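# Move a glass graduated cylinder from cart to bench

## Task

Pick one graduated cylinder off the top tray of the cart and set it down standing upright on the work surface of the bench that has shelves. Every other cylinder must still be standing at the end. No cylinder may tip over or touch the floor, and none may break: the glass breaks if it drops more than a few centimetres or is knocked hard. Open the gripper and take the hand away once it is placed, so the cylinder stands with nothing from the robot holding it. The robot itself must not fall over or be left tilted.

## Robot and tools

ROBOT. A TidyBot++: a wheeled base (0.54 m long, 0.50 m wide, 0.38 m high) on four driven casters, carrying a single seven-joint arm with a two-finger gripper. The shoulder is 0.12 m ahead of the base centre and 0.68 m up. Cameras: base_camera (fixed on the base, looking forward) and wrist_camera (fisheye, looks along the hand). The arm starts folded, hand pointing down, reaching up to 0.08 m past the base front. Now and then a loose object may get a short push from outside.

FRAMES. Base frame: origin on the floor below the base centre, x forward, y left, z up. hand_pose is reported in it, for the point between the finger pads; its z axis runs out along the fingers and the fingers close along its y axis. Odometry frame is the base frame as it was at scene start; base_odometry counts wheel rotation only, so slip shows up as travel, and heading (radians, left positive, -3.142 to 3.142) drifts a few cm and degrees over many moves. base_tilt is in degrees, forward and right positive.

execute_actions. Argument actions: a list holding zero or one action; an empty list only reports state and images. Optional cameras: list of "base_camera", "wrist_camera" or "all" (omitted or null means all, [] means none). An action may carry:
- base: exactly one relative move, measured from where the base last reported itself. translate_m: metres straight ahead (forward +), -2 to 2. strafe_m: metres sideways (left +), -2 to 2. rotate_rad: radians turned in place (counter-clockwise from above +), -6.3 to 6.3.
- joints: absolute targets by name, radians. joint_1_rad (any angle; turns the arm about vertical, positive = clockwise from above, opposite to rotate_rad), joint_2_rad shoulder -2.249 to 2.249, joint_3_rad any angle, joint_4_rad elbow -2.579 to 2.579, joint_5_rad any angle, joint_6_rad wrist -2.099 to 2.099, joint_7_rad any angle (hand pointing down: positive = counter-clockwise from above; at 1.57 the fingers open to the robot's left and right). Unbounded joints go the short way, so turn in steps under half a revolution. gripper_pos: 0 fully open to 1 fully closed; pad gap about 85 x (1 - gripper_pos) mm. Done tolerances: 0.039 for joints 1-4, 0.056 for 5-7, 0.03 for the gripper.
- speeds: caps for this action only; translate_m and strafe_m 0.05 to 0.5 m/s, rotate_rad 0.1 to 1.57 rad/s (defaults are the maxima). A base move needing over 8.667 s is refused; no action runs past 15 s.
Unknown keys or out-of-range numbers reject the whole call with no motion. Omitted joints or base may keep pushing to an earlier target. If a result reports a stop, later motion calls in the same reply are skipped.

ARM GEOMETRY. With joint_1_rad 0, joint_3_rad 3.14, joint_5_rad 0 the arm moves in the base's x-z plane. Tilt from vertical (forward +): upper arm (0.42 m) = joint_2; forearm (0.31 m) = joint_2 - joint_4; hand (0.31 m to the hand point) = joint_2 - joint_4 - joint_6. Forward reach from shoulder = sum of length x sin(tilt); height above shoulder = sum of length x cos(tilt). A downward-pointing hand reaches at most about 0.94 m above the floor, and only near the base. Closed fingertips stick out about 20 mm beyond the hand point.

OTHER TOOLS. wait(seconds 0 to 10): no new command, returns state and images. zoom_image(camera, region [x0, y0, x1, y1] in pixels, at most 504 x 504): enlarges part of the latest image. base_camera is 644x364, wrist_camera 644x476. read_manual(section "licences"): licence text only. finished_scene(scene): ends the current scene and reports success; irreversible, so only call it once the cylinder stands alone and the hand is clear.

RESULT LINES. base_status/joint_status: "done"; "off_target" (rested away from target, may still push); "contact_stop"/"time_out" (target dropped, holds in place); "not_followed" with "joint command not followed" and a "cause:" line means a self-collision check held back the arm's targets (they may be retried later); "limit_stop_at_motor_heat" after overheating, so resend. A blocked base can still say "done" while short of its goal. Gripper at 1 reading "done" means nothing grasped; "off_target" means an object stopped the fingers. on_its_own covers motion you didn't command. motor_effort is percent of maximum, peak in brackets, with offsets and noise. Watch for ARM HIT, MOTOR HOT, OVER-TEMPERATURE FAULT and torque faults (joints 1-4 limit 104.5 N m, warn 56.7; joints 5-7 limit 51.3, warn 29.4), which freeze the arm 10 s.

ACCURACY. Friction and load sag leave the hand 1-2 cm or more off; correct by sending last command + (wanted - read). While holding the cylinder, never command the angle currently read. Trust the images over hand_pose.

AVOID. Dropping or bumping glass; releasing above the bench instead of setting it down; knocking other cylinders on the tray; driving while the arm is snagged above about 0.8 m (tipping risk); pushing the base into furniture; long loaded holds that heat motors. Faster robot motion is better, thinking time aside.

Each tool is called after "Call:" as name(argument=value, ...), one argument or row to a line, values as JSON.

## Session

Call:
execute_actions(
  actions=[],
)

Scene clock: 0.00 s.
base_odometry: x=+0.000 y=+0.000 heading=+0.000 (m, m, rad; odometry frame)
base_tilt: forward=-0.4 right=-0.1 (deg)
base_status: not commanded
joint_positions: joint_1_rad=-0.043 joint_2_rad=-0.341 joint_3_rad=+3.168 joint_4_rad=-2.502 joint_5_rad=-0.001 joint_6_rad=-0.910 joint_7_rad=+1.535 gripper_pos=+0.000
joint_status: not commanded
motor_effort: joint_1_rad=+0 joint_2_rad=-1 joint_3_rad=-1 joint_4_rad=+16 joint_5_rad=+0 joint_6_rad=+1 joint_7_rad=-1 (%)
hand_pose: x=+0.2617 y=+0.0049 z=+0.5931 quat_wxyz=(-0.006, +0.999, -0.010, +0.035) (m; base frame)
pictures: base_camera, wrist_camera
Images, in order (width x height): base_camera 644x364, wrist_camera 644x476.

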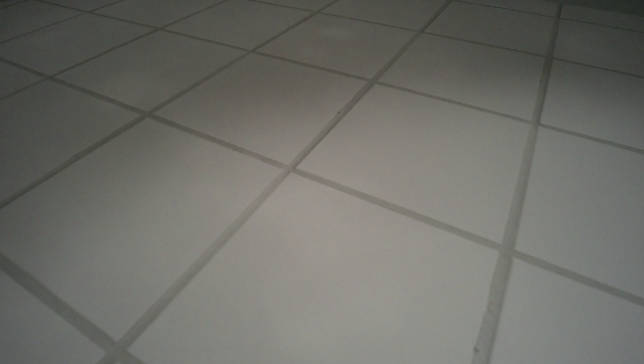

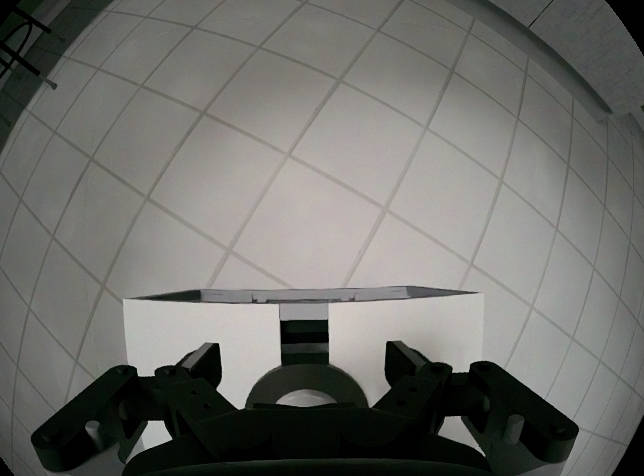

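Call:
execute_actions(
  actions=[
    {"joints":{"joint_2_rad":-0.34,"joint_4_rad":-2.0,"joint_6_rad":-0.2}},
  ],
  cameras=["wrist_camera"],
)

Call:
execute_actions(
  actions=[
    {"base":{"rotate_rad":-2.1}},
  ],
  cameras=["wrist_camera"],
)

Call:
execute_actions(
  actions=[
    {"base":{"rotate_rad":-2.1}},
  ],
  cameras=["wrist_camera"],
)

Scene clock: 1.97 s.
base_odometry: x=+0.000 y=+0.000 heading=+0.000 (m, m, rad; odometry frame)
base_tilt: forward=-0.4 right=-0.1 (deg)
base_status: not commanded
joint_positions: joint_1_rad=-0.043 joint_2_rad=-0.341 joint_3_rad=+3.168 joint_4_rad=-2.010 joint_5_rad=-0.001 joint_6_rad=-0.221 joint_7_rad=+1.535 gripper_pos=+0.000
joint_status: all done
motor_effort: joint_1_rad=+0(0) joint_2_rad=-8(8) joint_3_rad=+1(1) joint_4_rad=+24(24) joint_5_rad=+0(0) joint_6_rad=+8(8) joint_7_rad=+0(0) (%)
hand_pose: x=+0.5868 y=+0.0072 z=+0.9498 quat_wxyz=(-0.020, +0.811, -0.010, +0.585) (m; base frame)
pictures: wrist_camera
Images, in order (width x height): wrist_camera 644x476.

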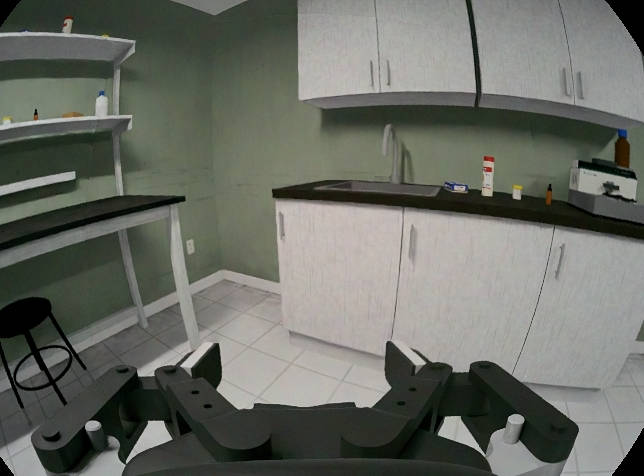

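Scene clock: 4.60 s.
base_odometry: x=+0.000 y=+0.000 heading=-2.100 (m, m, rad; odometry frame)
base_tilt: forward=-0.4 right=-0.2 (deg)
base_status: done
joint_positions: joint_1_rad=-0.043 joint_2_rad=-0.341 joint_3_rad=+3.168 joint_4_rad=-2.010 joint_5_rad=-0.001 joint_6_rad=-0.221 joint_7_rad=+1.535 gripper_pos=+0.000
joint_status: not commanded
motor_effort: joint_1_rad=+0(1) joint_2_rad=-8(9) joint_3_rad=+0(1) joint_4_rad=+24(24) joint_5_rad=+0(0) joint_6_rad=+9(9) joint_7_rad=-1(1) (%)
hand_pose: x=+0.5868 y=+0.0072 z=+0.9498 quat_wxyz=(-0.020, +0.811, -0.010, +0.585) (m; base frame)
pictures: wrist_camera
Images, in order (width x height): wrist_camera 644x476.

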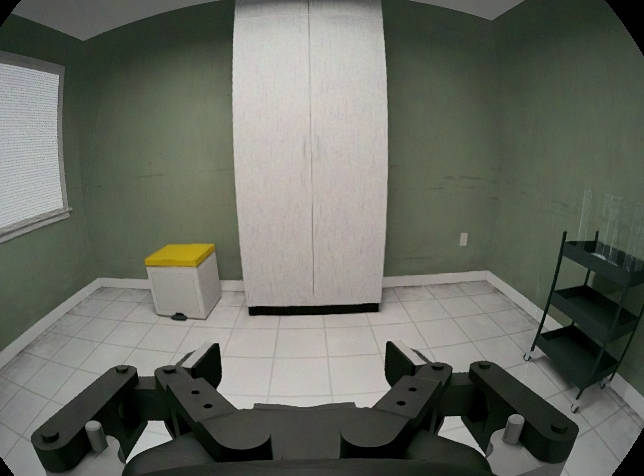

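Scene clock: 7.23 s.
base_odometry: x=+0.000 y=+0.000 heading=+2.084 (m, m, rad; odometry frame)
base_tilt: forward=-0.4 right=-0.1 (deg)
base_status: done
joint_positions: joint_1_rad=-0.043 joint_2_rad=-0.341 joint_3_rad=+3.168 joint_4_rad=-2.010 joint_5_rad=-0.001 joint_6_rad=-0.221 joint_7_rad=+1.535 gripper_pos=+0.000
joint_status: not commanded
motor_effort: joint_1_rad=+0(2) joint_2_rad=-8(9) joint_3_rad=+0(2) joint_4_rad=+24(24) joint_5_rad=+0(0) joint_6_rad=+8(8) joint_7_rad=+0(1) (%)
hand_pose: x=+0.5868 y=+0.0072 z=+0.9498 quat_wxyz=(-0.020, +0.811, -0.010, +0.585) (m; base frame)
pictures: wrist_camera
Images, in order (width x height): wrist_camera 644x476.

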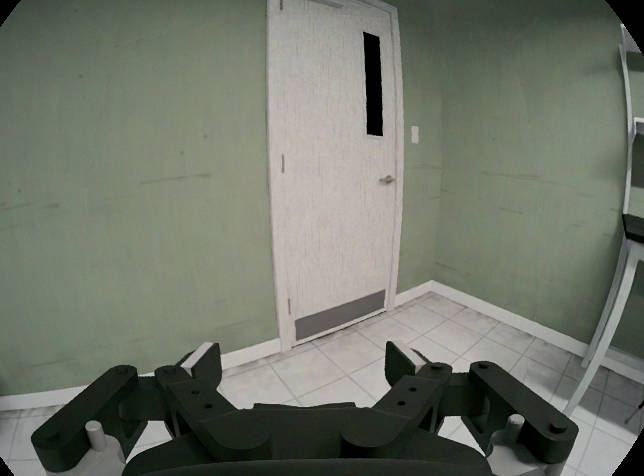

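Call:
execute_actions(
  actions=[
    {"base":{"rotate_rad":1.1}},
  ],
)

Call:
zoom_image(
  camera="wrist_camera",
  region=[200,120,440,360],
)

Scene clock: 9.40 s.
base_odometry: x=+0.000 y=+0.000 heading=-3.100 (m, m, rad; odometry frame)
base_tilt: forward=-0.4 right=-0.1 (deg)
base_status: done
joint_positions: joint_1_rad=-0.043 joint_2_rad=-0.341 joint_3_rad=+3.167 joint_4_rad=-2.010 joint_5_rad=-0.001 joint_6_rad=-0.221 joint_7_rad=+1.535 gripper_pos=+0.000
joint_status: not commanded
motor_effort: joint_1_rad=+0(1) joint_2_rad=-8(9) joint_3_rad=+0(0) joint_4_rad=+24(24) joint_5_rad=+0(0) joint_6_rad=+9(9) joint_7_rad=-1(0) (%)
hand_pose: x=+0.5868 y=+0.0081 z=+0.9498 quat_wxyz=(-0.020, +0.811, -0.010, +0.585) (m; base frame)
pictures: base_camera, wrist_camera
Images, in order (width x height): base_camera 644x364, wrist_camera 644x476.

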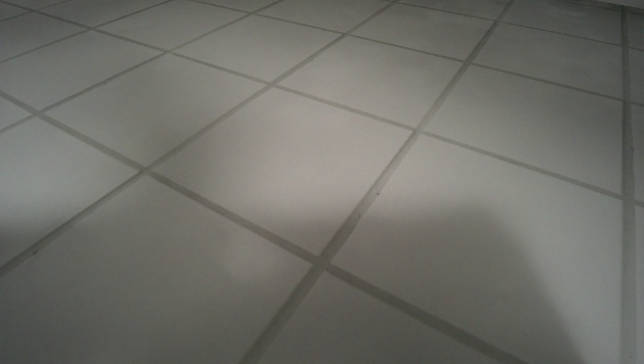

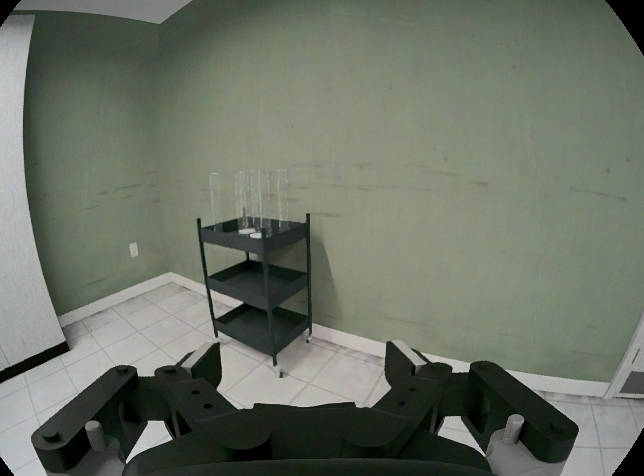

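Region (200, 120, 440, 360) of wrist_camera's 644x476 image, scaled by 2.100.

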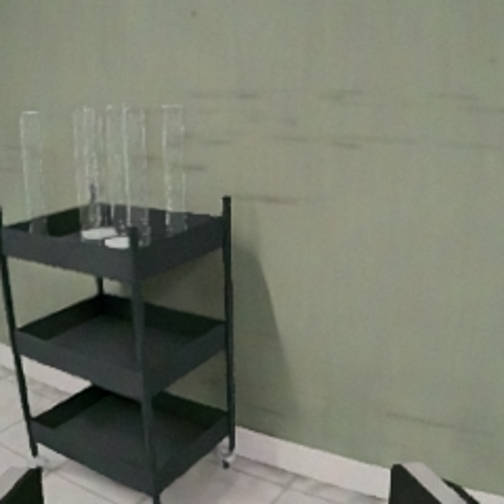

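Call:
execute_actions(
  actions=[
    {"base":{"rotate_rad":-0.58}},
  ],
  cameras=[],
)

Call:
execute_actions(
  actions=[
    {"base":{"strafe_m":1.1},"joints":{"joint_1_rad":0,"joint_2_rad":-0.3,"joint_3_rad":3.14,"joint_4_rad":-2.2,"joint_6_rad":0.2}},
  ],
)

Scene clock: 11.53 s.
base_odometry: x=+0.000 y=+0.000 heading=+2.605 (m, m, rad; odometry frame)
base_tilt: forward=-0.4 right=-0.1 (deg)
base_status: done
joint_positions: joint_1_rad=-0.043 joint_2_rad=-0.341 joint_3_rad=+3.168 joint_4_rad=-2.010 joint_5_rad=-0.001 joint_6_rad=-0.221 joint_7_rad=+1.535 gripper_pos=+0.000
joint_status: not commanded
motor_effort: joint_1_rad=+0(1) joint_2_rad=-7(8) joint_3_rad=+0(2) joint_4_rad=+24(24) joint_5_rad=+0(0) joint_6_rad=+8(8) joint_7_rad=+0(0) (%)
hand_pose: x=+0.5868 y=+0.0074 z=+0.9498 quat_wxyz=(-0.020, +0.811, -0.010, +0.585) (m; base frame)
pictures: none
No camera images: the call's "cameras" was empty. Leave "cameras" out to get every camera's image.

Scene clock: 15.10 s.
base_odometry: x=-0.564 y=-0.945 heading=+2.604 (m, m, rad; odometry frame)
base_tilt: forward=-0.4 right=-0.2 (deg)
base_status: done
joint_positions: joint_1_rad=-0.017 joint_2_rad=-0.309 joint_3_rad=+3.153 joint_4_rad=-2.189 joint_5_rad=-0.001 joint_6_rad=+0.174 joint_7_rad=+1.535 gripper_pos=+0.000
joint_status: all done
motor_effort: joint_1_rad=-1(2) joint_2_rad=-8(8) joint_3_rad=+0(3) joint_4_rad=+24(25) joint_5_rad=+0(0) joint_6_rad=+9(10) joint_7_rad=+0(1) (%)
hand_pose: x=+0.5990 y=+0.0035 z=+0.9457 quat_wxyz=(-0.015, +0.753, -0.013, +0.658) (m; base frame)
pictures: base_camera, wrist_camera
Images, in order (width x height): base_camera 644x364, wrist_camera 644x476.

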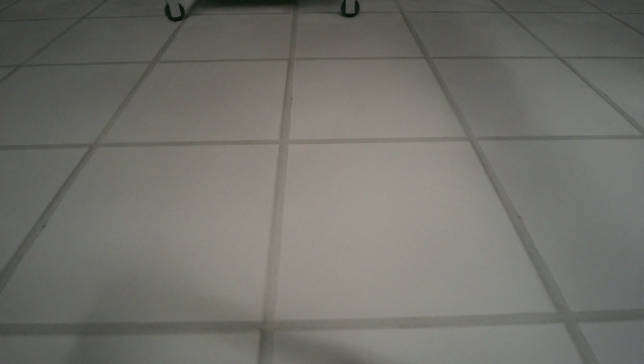

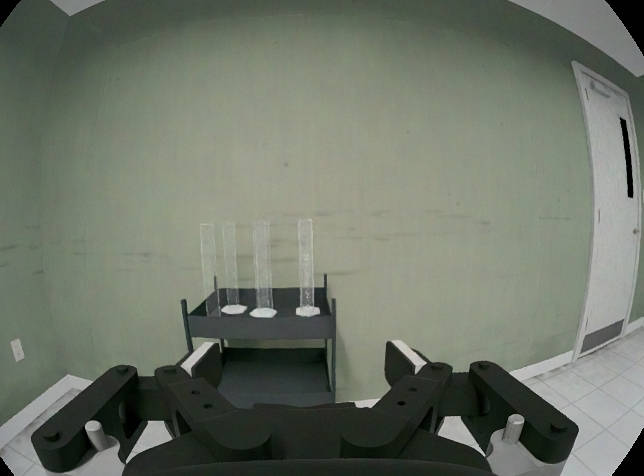

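Call:
execute_actions(
  actions=[
    {"base":{"translate_m":0.35},"joints":{"joint_2_rad":0.2,"joint_4_rad":-2.318,"joint_6_rad":0.947,"joint_7_rad":1.57,"joint_1_rad":0.03}},
  ],
)

Scene clock: 17.67 s.
base_odometry: x=-0.865 y=-0.766 heading=+2.605 (m, m, rad; odometry frame)
base_tilt: forward=-0.4 right=-0.1 (deg)
base_status: done
joint_positions: joint_1_rad=+0.009 joint_2_rad=+0.203 joint_3_rad=+3.153 joint_4_rad=-2.301 joint_5_rad=-0.001 joint_6_rad=+0.922 joint_7_rad=+1.542 gripper_pos=+0.000
joint_status: all done
motor_effort: joint_1_rad=+0(1) joint_2_rad=-19(23) joint_3_rad=+0(0) joint_4_rad=+17(25) joint_5_rad=+0(0) joint_6_rad=+9(9) joint_7_rad=-1(0) (%)
hand_pose: x=+0.7022 y=-0.0102 z=+0.8376 quat_wxyz=(-0.002, +0.711, -0.017, +0.703) (m; base frame)
pictures: base_camera, wrist_camera
Images, in order (width x height): base_camera 644x364, wrist_camera 644x476.

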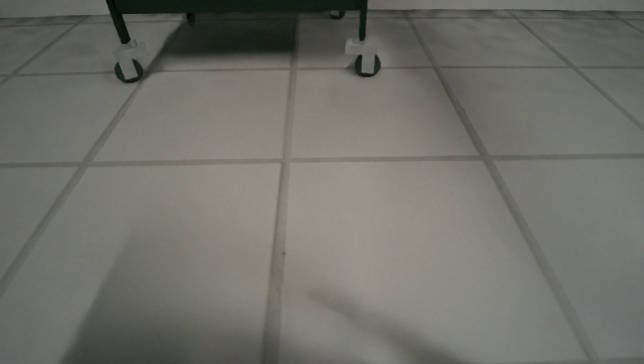

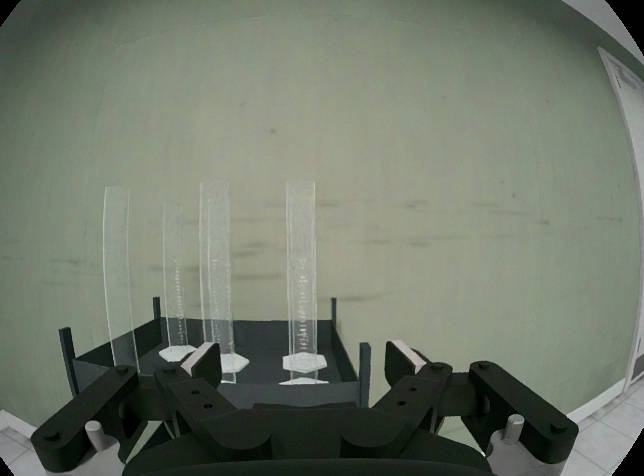

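Call:
execute_actions(
  actions=[
    {"base":{"translate_m":0.2},"speeds":{"translate_m":0.15}},
  ],
)

Scene clock: 19.90 s.
base_odometry: x=-1.037 y=-0.664 heading=+2.605 (m, m, rad; odometry frame)
base_tilt: forward=-0.4 right=-0.1 (deg)
base_status: done
joint_positions: joint_1_rad=+0.010 joint_2_rad=+0.202 joint_3_rad=+3.153 joint_4_rad=-2.305 joint_5_rad=-0.001 joint_6_rad=+0.922 joint_7_rad=+1.542 gripper_pos=+0.000
joint_status: not commanded
motor_effort: joint_1_rad=+0(0) joint_2_rad=-19(22) joint_3_rad=-1(0) joint_4_rad=+17(18) joint_5_rad=+0(0) joint_6_rad=+9(9) joint_7_rad=+0(1) (%)
hand_pose: x=+0.7009 y=-0.0106 z=+0.8364 quat_wxyz=(-0.002, +0.712, -0.017, +0.702) (m; base frame)
pictures: base_camera, wrist_camera
Images, in order (width x height): base_camera 644x364, wrist_camera 644x476.

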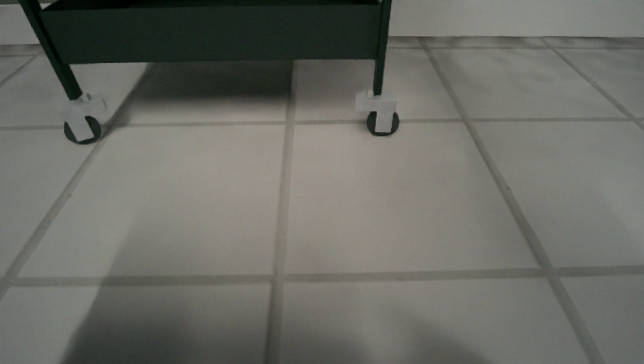

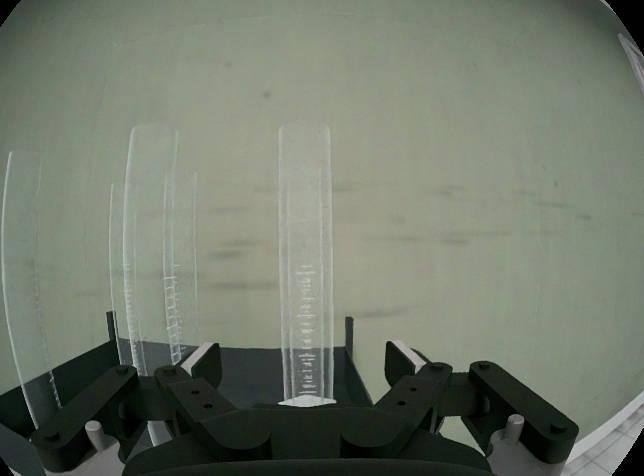

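Call:
execute_actions(
  actions=[
    {"base":{"translate_m":0.085},"speeds":{"translate_m":0.08}},
  ],
  cameras=["wrist_camera"],
)

Scene clock: 21.60 s.
base_odometry: x=-1.110 y=-0.620 heading=+2.605 (m, m, rad; odometry frame)
base_tilt: forward=-0.4 right=-0.1 (deg)
base_status: done
joint_positions: joint_1_rad=+0.010 joint_2_rad=+0.201 joint_3_rad=+3.153 joint_4_rad=-2.307 joint_5_rad=-0.001 joint_6_rad=+0.922 joint_7_rad=+1.542 gripper_pos=+0.000
joint_status: not commanded
motor_effort: joint_1_rad=+0(0) joint_2_rad=-19(22) joint_3_rad=-1(1) joint_4_rad=+17(18) joint_5_rad=+0(0) joint_6_rad=+9(9) joint_7_rad=+0(0) (%)
hand_pose: x=+0.7005 y=-0.0108 z=+0.8362 quat_wxyz=(-0.002, +0.712, -0.018, +0.702) (m; base frame)
pictures: wrist_camera
Images, in order (width x height): wrist_camera 644x476.

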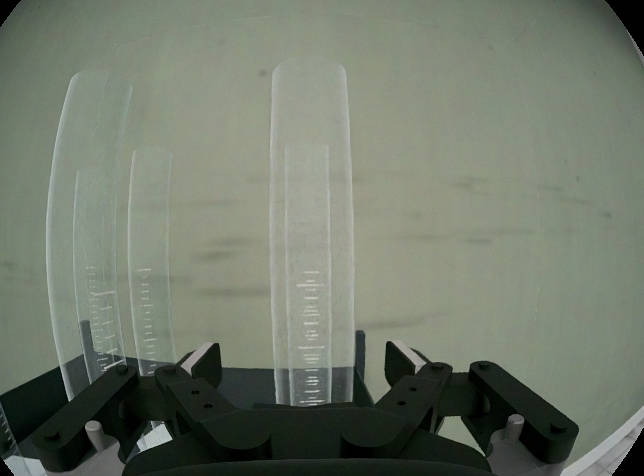

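Call:
execute_actions(
  actions=[
    {"joints":{"gripper_pos":1}},
  ],
  cameras=["wrist_camera"],
)

Scene clock: 22.77 s.
base_odometry: x=-1.110 y=-0.620 heading=+2.605 (m, m, rad; odometry frame)
base_tilt: forward=-0.4 right=-0.1 (deg)
base_status: not commanded
joint_positions: joint_1_rad=+0.011 joint_2_rad=+0.201 joint_3_rad=+3.153 joint_4_rad=-2.307 joint_5_rad=-0.001 joint_6_rad=+0.922 joint_7_rad=+1.542 gripper_pos=+0.571
joint_status: gripper_pos off_target (ended at +0.571, target +1.000)
motor_effort: joint_1_rad=-1(1) joint_2_rad=-19(21) joint_3_rad=-1(1) joint_4_rad=+17(18) joint_5_rad=+0(1) joint_6_rad=+9(10) joint_7_rad=+0(1) (%)
hand_pose: x=+0.7004 y=-0.0115 z=+0.8361 quat_wxyz=(-0.001, +0.712, -0.018, +0.702) (m; base frame)
pictures: wrist_camera
Images, in order (width x height): wrist_camera 644x476.

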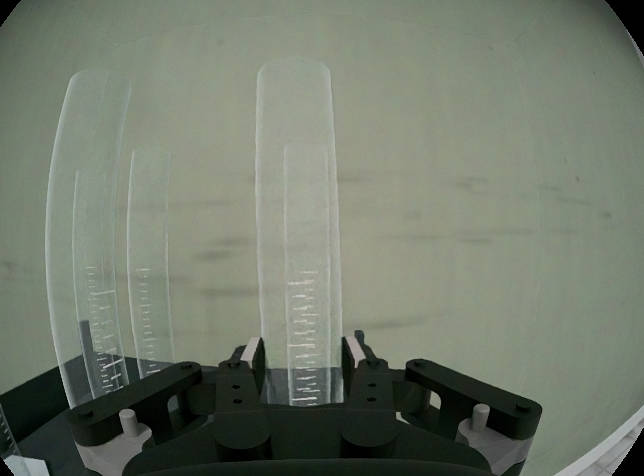

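Call:
execute_actions(
  actions=[
    {"joints":{"joint_2_rad":0.11,"joint_4_rad":-2.25,"joint_6_rad":0.79}},
  ],
  cameras=[],
)

Call:
execute_actions(
  actions=[
    {"joints":{"joint_2_rad":0.028,"joint_4_rad":-2.163,"joint_6_rad":0.62}},
  ],
  cameras=["wrist_camera"],
)

Call:
execute_actions(
  actions=[
    {"base":{"translate_m":-0.45},"speeds":{"translate_m":0.2},"joints":{"joint_2_rad":-0.04,"joint_4_rad":-1.95,"joint_6_rad":0.34}},
  ],
  cameras=["wrist_camera"],
)

Scene clock: 24.23 s.
base_odometry: x=-1.110 y=-0.620 heading=+2.605 (m, m, rad; odometry frame)
base_tilt: forward=-0.4 right=-0.1 (deg)
base_status: not commanded
joint_positions: joint_1_rad=+0.011 joint_2_rad=+0.126 joint_3_rad=+3.153 joint_4_rad=-2.273 joint_5_rad=-0.001 joint_6_rad=+0.802 joint_7_rad=+1.542 gripper_pos=+0.571
joint_status: all done
motor_effort: joint_1_rad=+0(1) joint_2_rad=-20(23) joint_3_rad=+0(0) joint_4_rad=+21(21) joint_5_rad=+0(1) joint_6_rad=+11(12) joint_7_rad=+0(0) (%)
hand_pose: x=+0.6956 y=-0.0116 z=+0.8590 quat_wxyz=(-0.002, +0.716, -0.018, +0.697) (m; base frame)
pictures: none
No camera images: the call's "cameras" was empty. Leave "cameras" out to get every camera's image.

Scene clock: 25.17 s.
base_odometry: x=-1.110 y=-0.620 heading=+2.605 (m, m, rad; odometry frame)
base_tilt: forward=-0.4 right=-0.1 (deg)
base_status: not commanded
joint_positions: joint_1_rad=+0.011 joint_2_rad=+0.041 joint_3_rad=+3.153 joint_4_rad=-2.184 joint_5_rad=-0.001 joint_6_rad=+0.634 joint_7_rad=+1.542 gripper_pos=+0.571
joint_status: all done
motor_effort: joint_1_rad=+0(0) joint_2_rad=-20(22) joint_3_rad=+0(0) joint_4_rad=+23(23) joint_5_rad=+0(0) joint_6_rad=+11(12) joint_7_rad=+0(0) (%)
hand_pose: x=+0.6969 y=-0.0117 z=+0.9044 quat_wxyz=(-0.002, +0.714, -0.019, +0.700) (m; base frame)
pictures: wrist_camera
Images, in order (width x height): wrist_camera 644x476.

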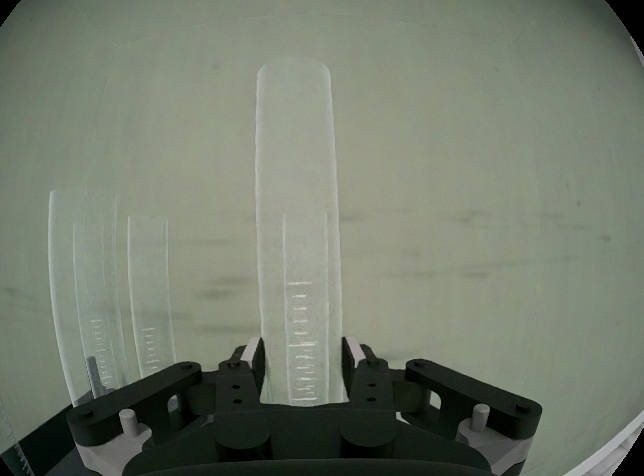

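Scene clock: 28.20 s.
base_odometry: x=-0.723 y=-0.851 heading=+2.605 (m, m, rad; odometry frame)
base_tilt: forward=-0.4 right=-0.1 (deg)
base_status: done
joint_positions: joint_1_rad=+0.013 joint_2_rad=-0.029 joint_3_rad=+3.153 joint_4_rad=-1.971 joint_5_rad=-0.001 joint_6_rad=+0.353 joint_7_rad=+1.542 gripper_pos=+0.571
joint_status: all done
motor_effort: joint_1_rad=+0(1) joint_2_rad=-20(22) joint_3_rad=+0(2) joint_4_rad=+26(28) joint_5_rad=+0(0) joint_6_rad=+11(11) joint_7_rad=+0(0) (%)
hand_pose: x=+0.7111 y=-0.0130 z=+0.9821 quat_wxyz=(-0.002, +0.714, -0.019, +0.700) (m; base frame)
pictures: wrist_camera
Images, in order (width x height): wrist_camera 644x476.

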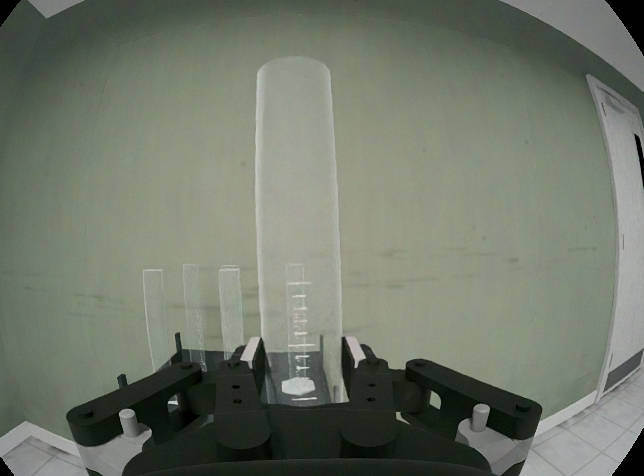

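Call:
execute_actions(
  actions=[
    {"base":{"rotate_rad":-1.57},"speeds":{"rotate_rad":0.6},"joints":{"joint_2_rad":-0.12,"joint_4_rad":-1.64,"joint_6_rad":-0.06}},
  ],
)

Scene clock: 31.67 s.
base_odometry: x=-0.723 y=-0.850 heading=+1.035 (m, m, rad; odometry frame)
base_tilt: forward=-0.4 right=-0.1 (deg)
base_status: done
joint_positions: joint_1_rad=+0.024 joint_2_rad=-0.105 joint_3_rad=+3.145 joint_4_rad=-1.662 joint_5_rad=-0.001 joint_6_rad=-0.046 joint_7_rad=+1.542 gripper_pos=+0.571
joint_status: all done
motor_effort: joint_1_rad=+0(2) joint_2_rad=-18(22) joint_3_rad=+0(3) joint_4_rad=+27(28) joint_5_rad=+0(0) joint_6_rad=+11(13) joint_7_rad=-1(1) (%)
hand_pose: x=+0.7004 y=-0.0148 z=+1.0942 quat_wxyz=(-0.001, +0.718, -0.021, +0.695) (m; base frame)
pictures: base_camera, wrist_camera
Images, in order (width x height): base_camera 644x364, wrist_camera 644x476.

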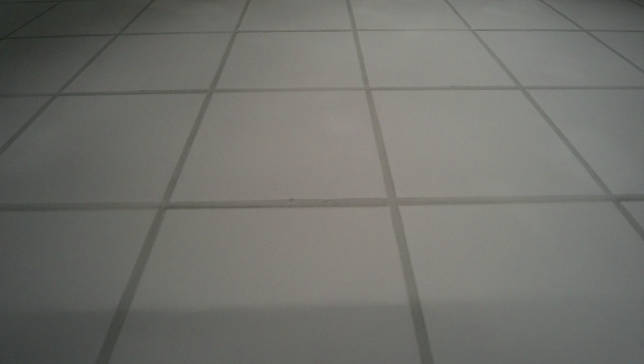

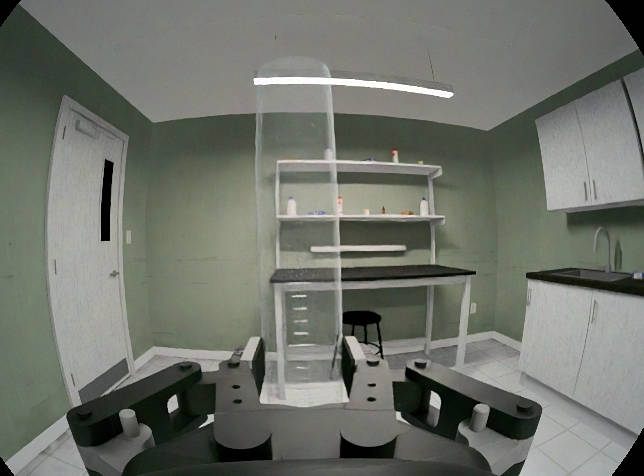

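Call:
execute_actions(
  actions=[
    {"base":{"strafe_m":-0.7},"speeds":{"strafe_m":0.3},"joints":{"joint_2_rad":-0.11,"joint_4_rad":-1.47,"joint_6_rad":-0.2}},
  ],
  cameras=[],
)

Call:
execute_actions(
  actions=[
    {"base":{"translate_m":1.15},"speeds":{"translate_m":0.3}},
  ],
)

Scene clock: 35.17 s.
base_odometry: x=-0.121 y=-1.208 heading=+1.034 (m, m, rad; odometry frame)
base_tilt: forward=-0.4 right=-0.1 (deg)
base_status: done
joint_positions: joint_1_rad=+0.024 joint_2_rad=-0.105 joint_3_rad=+3.145 joint_4_rad=-1.492 joint_5_rad=-0.001 joint_6_rad=-0.186 joint_7_rad=+1.542 gripper_pos=+0.571
joint_status: all done
motor_effort: joint_1_rad=-1(3) joint_2_rad=-17(18) joint_3_rad=+0(3) joint_4_rad=+26(29) joint_5_rad=+0(0) joint_6_rad=+11(13) joint_7_rad=+0(0) (%)
hand_pose: x=+0.6953 y=-0.0146 z=+1.1568 quat_wxyz=(-0.001, +0.708, -0.020, +0.706) (m; base frame)
pictures: none
No camera images: the call's "cameras" was empty. Leave "cameras" out to get every camera's image.

Scene clock: 39.97 s.
base_odometry: x=+0.467 y=-0.220 heading=+1.034 (m, m, rad; odometry frame)
base_tilt: forward=-0.4 right=-0.1 (deg)
base_status: done
joint_positions: joint_1_rad=+0.024 joint_2_rad=-0.097 joint_3_rad=+3.145 joint_4_rad=-1.492 joint_5_rad=-0.001 joint_6_rad=-0.190 joint_7_rad=+1.542 gripper_pos=+0.571
joint_status: not commanded
motor_effort: joint_1_rad=+0(1) joint_2_rad=-18(21) joint_3_rad=+0(1) joint_4_rad=+27(28) joint_5_rad=+0(0) joint_6_rad=+11(12) joint_7_rad=+0(0) (%)
hand_pose: x=+0.6990 y=-0.0146 z=+1.1512 quat_wxyz=(-0.001, +0.712, -0.020, +0.702) (m; base frame)
pictures: base_camera, wrist_camera
Images, in order (width x height): base_camera 644x364, wrist_camera 644x476.

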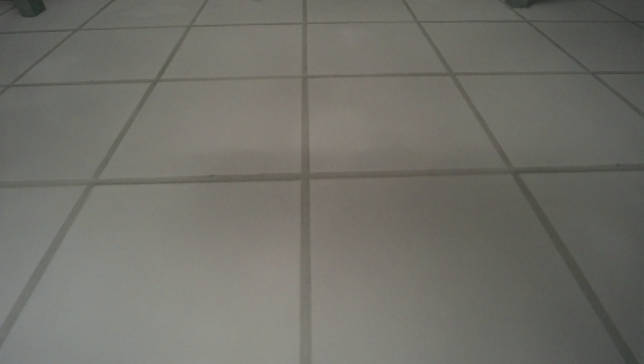

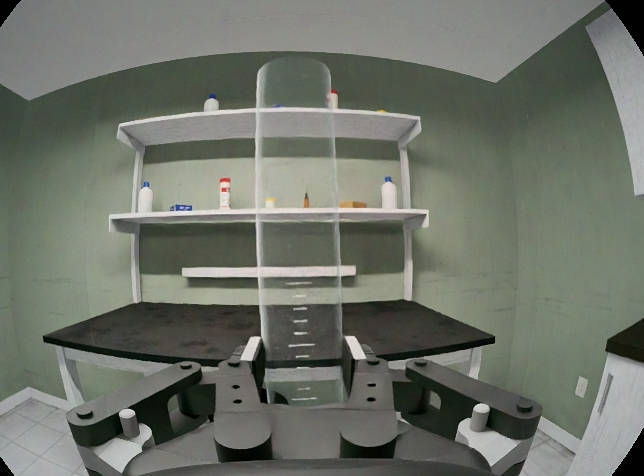

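Call:
execute_actions(
  actions=[
    {"base":{"translate_m":0.4},"speeds":{"translate_m":0.2}},
  ],
)

Scene clock: 43.00 s.
base_odometry: x=+0.672 y=+0.124 heading=+1.034 (m, m, rad; odometry frame)
base_tilt: forward=-0.4 right=-0.2 (deg)
base_status: done
joint_positions: joint_1_rad=+0.024 joint_2_rad=-0.097 joint_3_rad=+3.145 joint_4_rad=-1.492 joint_5_rad=-0.001 joint_6_rad=-0.191 joint_7_rad=+1.542 gripper_pos=+0.571
joint_status: not commanded
motor_effort: joint_1_rad=+0(1) joint_2_rad=-17(21) joint_3_rad=+0(1) joint_4_rad=+27(28) joint_5_rad=+0(0) joint_6_rad=+11(11) joint_7_rad=-1(0) (%)
hand_pose: x=+0.6990 y=-0.0146 z=+1.1509 quat_wxyz=(-0.001, +0.712, -0.020, +0.702) (m; base frame)
pictures: base_camera, wrist_camera
Images, in order (width x height): base_camera 644x364, wrist_camera 644x476.

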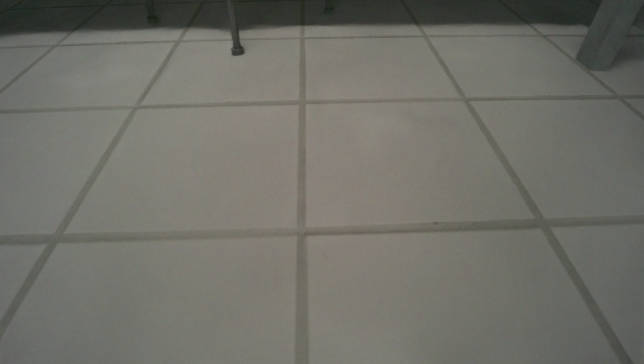

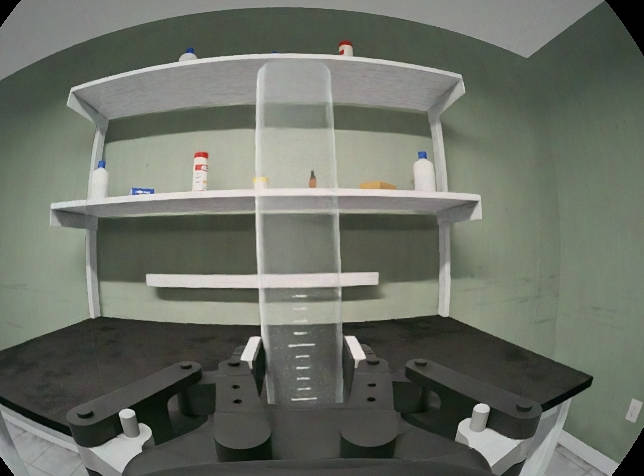

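Call:
execute_actions(
  actions=[
    {"joints":{"joint_2_rad":-0.15,"joint_4_rad":-1.33,"joint_6_rad":-0.39}},
  ],
  cameras=[],
)

Call:
execute_actions(
  actions=[
    {"base":{"translate_m":0.38},"speeds":{"translate_m":0.12}},
  ],
)

Scene clock: 44.43 s.
base_odometry: x=+0.672 y=+0.124 heading=+1.034 (m, m, rad; odometry frame)
base_tilt: forward=-0.4 right=-0.1 (deg)
base_status: not commanded
joint_positions: joint_1_rad=+0.024 joint_2_rad=-0.138 joint_3_rad=+3.145 joint_4_rad=-1.354 joint_5_rad=-0.001 joint_6_rad=-0.376 joint_7_rad=+1.542 gripper_pos=+0.571
joint_status: all done
motor_effort: joint_1_rad=+0(0) joint_2_rad=-15(20) joint_3_rad=+0(0) joint_4_rad=+25(28) joint_5_rad=+0(0) joint_6_rad=+11(12) joint_7_rad=+0(0) (%)
hand_pose: x=+0.6670 y=-0.0138 z=+1.2015 quat_wxyz=(-0.001, +0.714, -0.020, +0.700) (m; base frame)
pictures: none
No camera images: the call's "cameras" was empty. Leave "cameras" out to get every camera's image.

Scene clock: 48.17 s.
base_odometry: x=+0.866 y=+0.451 heading=+1.034 (m, m, rad; odometry frame)
base_tilt: forward=-0.4 right=-0.1 (deg)
base_status: done
joint_positions: joint_1_rad=+0.024 joint_2_rad=-0.137 joint_3_rad=+3.145 joint_4_rad=-1.353 joint_5_rad=-0.001 joint_6_rad=-0.378 joint_7_rad=+1.542 gripper_pos=+0.571
joint_status: not commanded
motor_effort: joint_1_rad=+0(1) joint_2_rad=-16(18) joint_3_rad=+0(1) joint_4_rad=+26(28) joint_5_rad=+0(0) joint_6_rad=+11(12) joint_7_rad=+0(0) (%)
hand_pose: x=+0.6677 y=-0.0138 z=+1.2000 quat_wxyz=(-0.001, +0.715, -0.020, +0.698) (m; base frame)
pictures: base_camera, wrist_camera
Images, in order (width x height): base_camera 644x364, wrist_camera 644x476.

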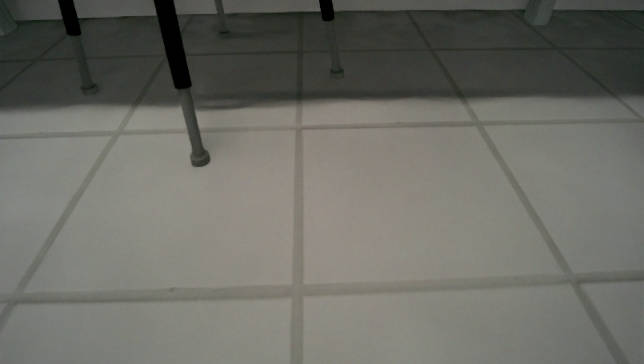

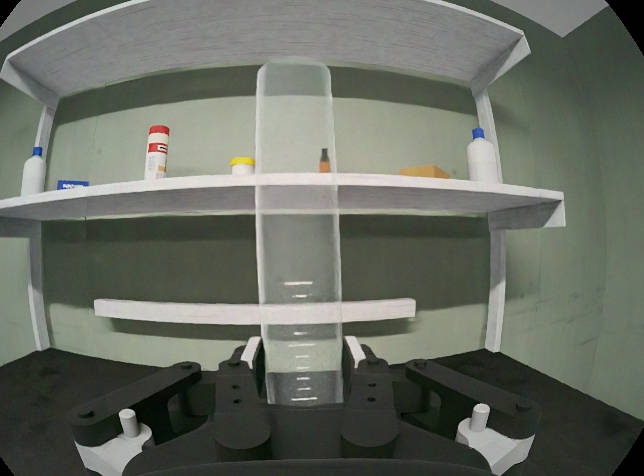

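Call:
execute_actions(
  actions=[
    {"joints":{"joint_2_rad":-0.11,"joint_4_rad":-1.47,"joint_6_rad":-0.2}},
  ],
  cameras=["wrist_camera"],
)

Call:
execute_actions(
  actions=[
    {"joints":{"joint_2_rad":-0.11,"joint_4_rad":-1.56,"joint_6_rad":-0.12}},
  ],
  cameras=["wrist_camera"],
)

Scene clock: 49.63 s.
base_odometry: x=+0.866 y=+0.451 heading=+1.034 (m, m, rad; odometry frame)
base_tilt: forward=-0.4 right=-0.1 (deg)
base_status: not commanded
joint_positions: joint_1_rad=+0.024 joint_2_rad=-0.101 joint_3_rad=+3.145 joint_4_rad=-1.474 joint_5_rad=-0.001 joint_6_rad=-0.242 joint_7_rad=+1.542 gripper_pos=+0.571
joint_status: all done
motor_effort: joint_1_rad=+0(0) joint_2_rad=-18(19) joint_3_rad=+0(1) joint_4_rad=+27(27) joint_5_rad=+0(0) joint_6_rad=+11(12) joint_7_rad=+0(0) (%)
hand_pose: x=+0.6958 y=-0.0145 z=+1.1481 quat_wxyz=(-0.001, +0.722, -0.021, +0.691) (m; base frame)
pictures: wrist_camera
Images, in order (width x height): wrist_camera 644x476.

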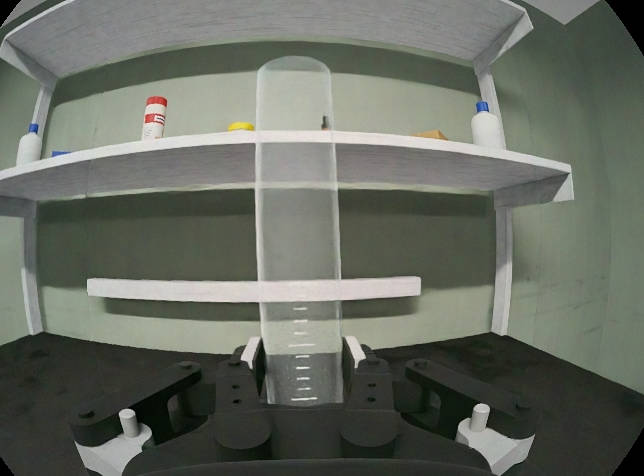

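Scene clock: 50.53 s.
base_odometry: x=+0.866 y=+0.451 heading=+1.034 (m, m, rad; odometry frame)
base_tilt: forward=-0.4 right=-0.1 (deg)
base_status: not commanded
joint_positions: joint_1_rad=+0.024 joint_2_rad=-0.100 joint_3_rad=+3.145 joint_4_rad=-1.565 joint_5_rad=-0.001 joint_6_rad=-0.162 joint_7_rad=+1.542 gripper_pos=+0.571
joint_status: all done
motor_effort: joint_1_rad=+0(0) joint_2_rad=-18(19) joint_3_rad=+0(1) joint_4_rad=+27(29) joint_5_rad=+0(0) joint_6_rad=+11(12) joint_7_rad=+0(1) (%)
hand_pose: x=+0.7004 y=-0.0147 z=+1.1159 quat_wxyz=(-0.001, +0.727, -0.021, +0.687) (m; base frame)
pictures: wrist_camera
Images, in order (width x height): wrist_camera 644x476.

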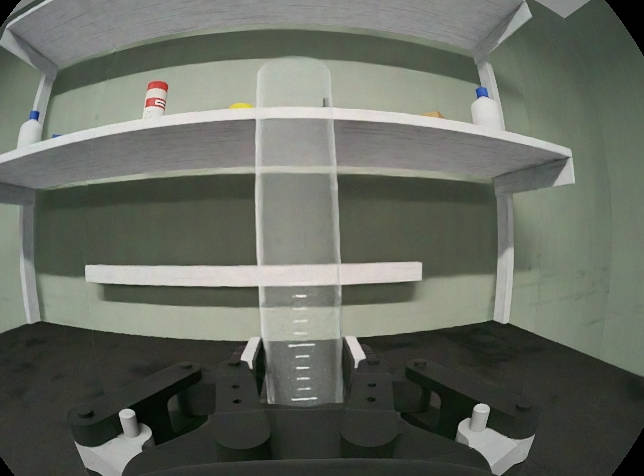

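Call:
execute_actions(
  actions=[
    {"joints":{"joint_4_rad":-1.63,"joint_6_rad":-0.01}},
  ],
  cameras=[],
)

Call:
execute_actions(
  actions=[
    {"joints":{"joint_4_rad":-1.70,"joint_6_rad":0.06}},
  ],
  cameras=["wrist_camera"],
)

Scene clock: 51.57 s.
base_odometry: x=+0.866 y=+0.451 heading=+1.034 (m, m, rad; odometry frame)
base_tilt: forward=-0.4 right=-0.1 (deg)
base_status: not commanded
joint_positions: joint_1_rad=+0.024 joint_2_rad=-0.100 joint_3_rad=+3.145 joint_4_rad=-1.633 joint_5_rad=-0.001 joint_6_rad=-0.050 joint_7_rad=+1.542 gripper_pos=+0.571
joint_status: all done
motor_effort: joint_1_rad=+0(0) joint_2_rad=-18(18) joint_3_rad=+0(0) joint_4_rad=+27(29) joint_5_rad=+0(0) joint_6_rad=+12(12) joint_7_rad=+0(1) (%)
hand_pose: x=+0.7024 y=-0.0148 z=+1.1083 quat_wxyz=(-0.001, +0.711, -0.020, +0.703) (m; base frame)
pictures: none
No camera images: the call's "cameras" was empty. Leave "cameras" out to get every camera's image.

Scene clock: 52.40 s.
base_odometry: x=+0.866 y=+0.450 heading=+1.034 (m, m, rad; odometry frame)
base_tilt: forward=-0.4 right=-0.1 (deg)
base_status: not commanded
joint_positions: joint_1_rad=+0.024 joint_2_rad=-0.100 joint_3_rad=+3.145 joint_4_rad=-1.700 joint_5_rad=-0.001 joint_6_rad=+0.023 joint_7_rad=+1.542 gripper_pos=+0.571
joint_status: all done
motor_effort: joint_1_rad=+0(1) joint_2_rad=-18(19) joint_3_rad=-1(1) joint_4_rad=+27(29) joint_5_rad=+0(0) joint_6_rad=+11(13) joint_7_rad=+0(1) (%)
hand_pose: x=+0.7025 y=-0.0148 z=+1.0889 quat_wxyz=(-0.001, +0.709, -0.020, +0.705) (m; base frame)
pictures: wrist_camera
Images, in order (width x height): wrist_camera 644x476.

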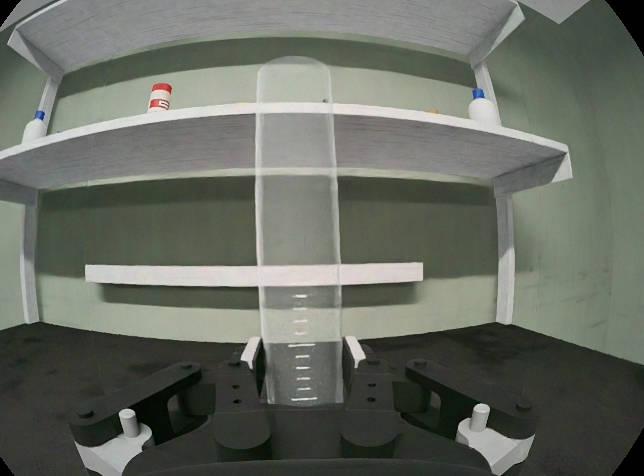

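Call:
execute_actions(
  actions=[
    {"joints":{"joint_4_rad":-1.76,"joint_6_rad":0.12}},
  ],
  cameras=[],
)

Call:
execute_actions(
  actions=[
    {"joints":{"joint_4_rad":-1.82,"joint_6_rad":0.18}},
  ],
  cameras=["wrist_camera"],
)

Scene clock: 53.33 s.
base_odometry: x=+0.866 y=+0.450 heading=+1.034 (m, m, rad; odometry frame)
base_tilt: forward=-0.4 right=-0.2 (deg)
base_status: not commanded
joint_positions: joint_1_rad=+0.024 joint_2_rad=-0.105 joint_3_rad=+3.145 joint_4_rad=-1.742 joint_5_rad=-0.001 joint_6_rad=+0.094 joint_7_rad=+1.542 gripper_pos=+0.571
joint_status: all done
motor_effort: joint_1_rad=+0(1) joint_2_rad=-14(18) joint_3_rad=-1(0) joint_4_rad=+24(27) joint_5_rad=+0(0) joint_6_rad=+9(12) joint_7_rad=+0(0) (%)
hand_pose: x=+0.6994 y=-0.0148 z=+1.0882 quat_wxyz=(-0.001, +0.697, -0.020, +0.717) (m; base frame)
pictures: none
No camera images: the call's "cameras" was empty. Leave "cameras" out to get every camera's image.

Scene clock: 54.10 s.
base_odometry: x=+0.866 y=+0.450 heading=+1.034 (m, m, rad; odometry frame)
base_tilt: forward=-0.4 right=-0.1 (deg)
base_status: not commanded
joint_positions: joint_1_rad=+0.024 joint_2_rad=-0.114 joint_3_rad=+3.145 joint_4_rad=-1.787 joint_5_rad=-0.001 joint_6_rad=+0.168 joint_7_rad=+1.543 gripper_pos=+0.571
joint_status: all done
motor_effort: joint_1_rad=-1(1) joint_2_rad=-12(15) joint_3_rad=+0(1) joint_4_rad=+21(24) joint_5_rad=+0(0) joint_6_rad=+7(10) joint_7_rad=+0(0) (%)
hand_pose: x=+0.6941 y=-0.0146 z=+1.0884 quat_wxyz=(-0.001, +0.683, -0.020, +0.730) (m; base frame)
pictures: wrist_camera
Images, in order (width x height): wrist_camera 644x476.

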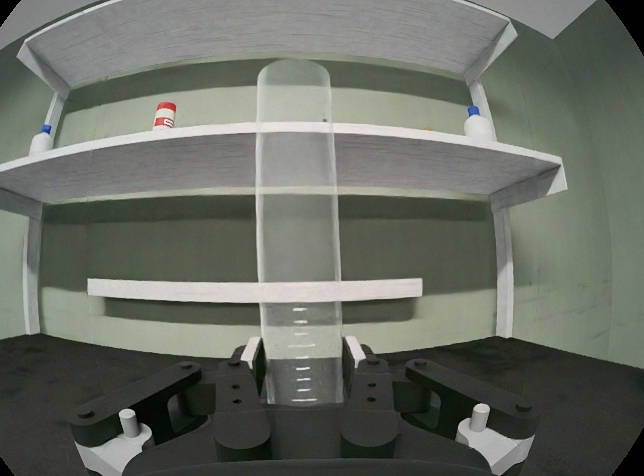

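Call:
execute_actions(
  actions=[
    {"joints":{"joint_4_rad":-1.72,"joint_6_rad":0.07}},
  ],
  cameras=[],
)

Call:
execute_actions(
  actions=[
    {"joints":{"gripper_pos":0}},
  ],
  cameras=["wrist_camera"],
)

Scene clock: 55.17 s.
base_odometry: x=+0.866 y=+0.450 heading=+1.034 (m, m, rad; odometry frame)
base_tilt: forward=-0.4 right=-0.1 (deg)
base_status: not commanded
joint_positions: joint_1_rad=+0.024 joint_2_rad=-0.109 joint_3_rad=+3.145 joint_4_rad=-1.742 joint_5_rad=-0.001 joint_6_rad=+0.088 joint_7_rad=+1.543 gripper_pos=+0.571
joint_status: all done
motor_effort: joint_1_rad=+0(0) joint_2_rad=-16(17) joint_3_rad=-1(0) joint_4_rad=+26(26) joint_5_rad=+0(0) joint_6_rad=+10(11) joint_7_rad=+0(0) (%)
hand_pose: x=+0.6980 y=-0.0147 z=+1.0886 quat_wxyz=(-0.001, +0.698, -0.020, +0.716) (m; base frame)
pictures: none
No camera images: the call's "cameras" was empty. Leave "cameras" out to get every camera's image.

Scene clock: 56.27 s.
base_odometry: x=+0.866 y=+0.450 heading=+1.034 (m, m, rad; odometry frame)
base_tilt: forward=-0.4 right=-0.1 (deg)
base_status: not commanded
joint_positions: joint_1_rad=+0.024 joint_2_rad=-0.109 joint_3_rad=+3.145 joint_4_rad=-1.736 joint_5_rad=-0.001 joint_6_rad=+0.088 joint_7_rad=+1.543 gripper_pos=+0.000
joint_status: all done
motor_effort: joint_1_rad=+0(0) joint_2_rad=-15(16) joint_3_rad=+0(0) joint_4_rad=+25(26) joint_5_rad=+0(0) joint_6_rad=+9(10) joint_7_rad=+0(0) (%)
hand_pose: x=+0.6980 y=-0.0147 z=+1.0922 quat_wxyz=(-0.001, +0.695, -0.020, +0.718) (m; base frame)
pictures: wrist_camera
Images, in order (width x height): wrist_camera 644x476.

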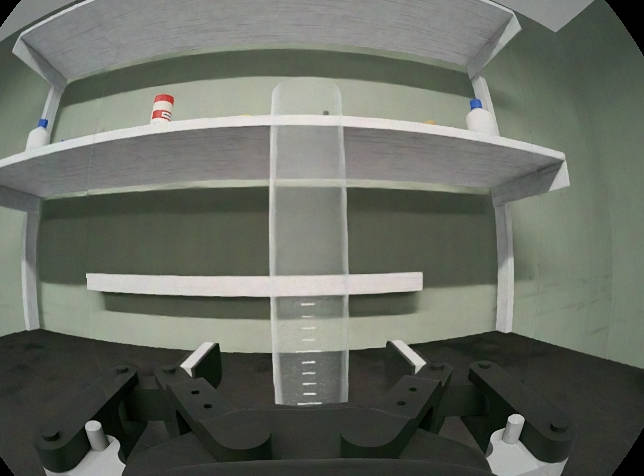

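Call:
execute_actions(
  actions=[
    {"base":{"translate_m":-0.4},"speeds":{"translate_m":0.25}},
  ],
  cameras=["wrist_camera"],
)

Scene clock: 58.87 s.
base_odometry: x=+0.661 y=+0.107 heading=+1.033 (m, m, rad; odometry frame)
base_tilt: forward=-0.4 right=-0.1 (deg)
base_status: done
joint_positions: joint_1_rad=+0.024 joint_2_rad=-0.111 joint_3_rad=+3.145 joint_4_rad=-1.733 joint_5_rad=-0.001 joint_6_rad=+0.088 joint_7_rad=+1.543 gripper_pos=+0.000
joint_status: not commanded
motor_effort: joint_1_rad=+0(1) joint_2_rad=-15(18) joint_3_rad=+0(1) joint_4_rad=+24(26) joint_5_rad=+0(0) joint_6_rad=+9(10) joint_7_rad=+0(0) (%)
hand_pose: x=+0.6973 y=-0.0147 z=+1.0954 quat_wxyz=(-0.001, +0.694, -0.020, +0.720) (m; base frame)
pictures: wrist_camera
Images, in order (width x height): wrist_camera 644x476.

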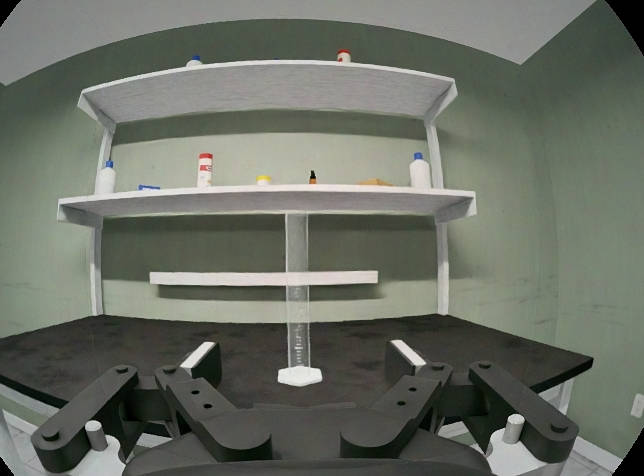

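Call:
finished_scene(
  scene=1,
)

The scene is finished: the task was done.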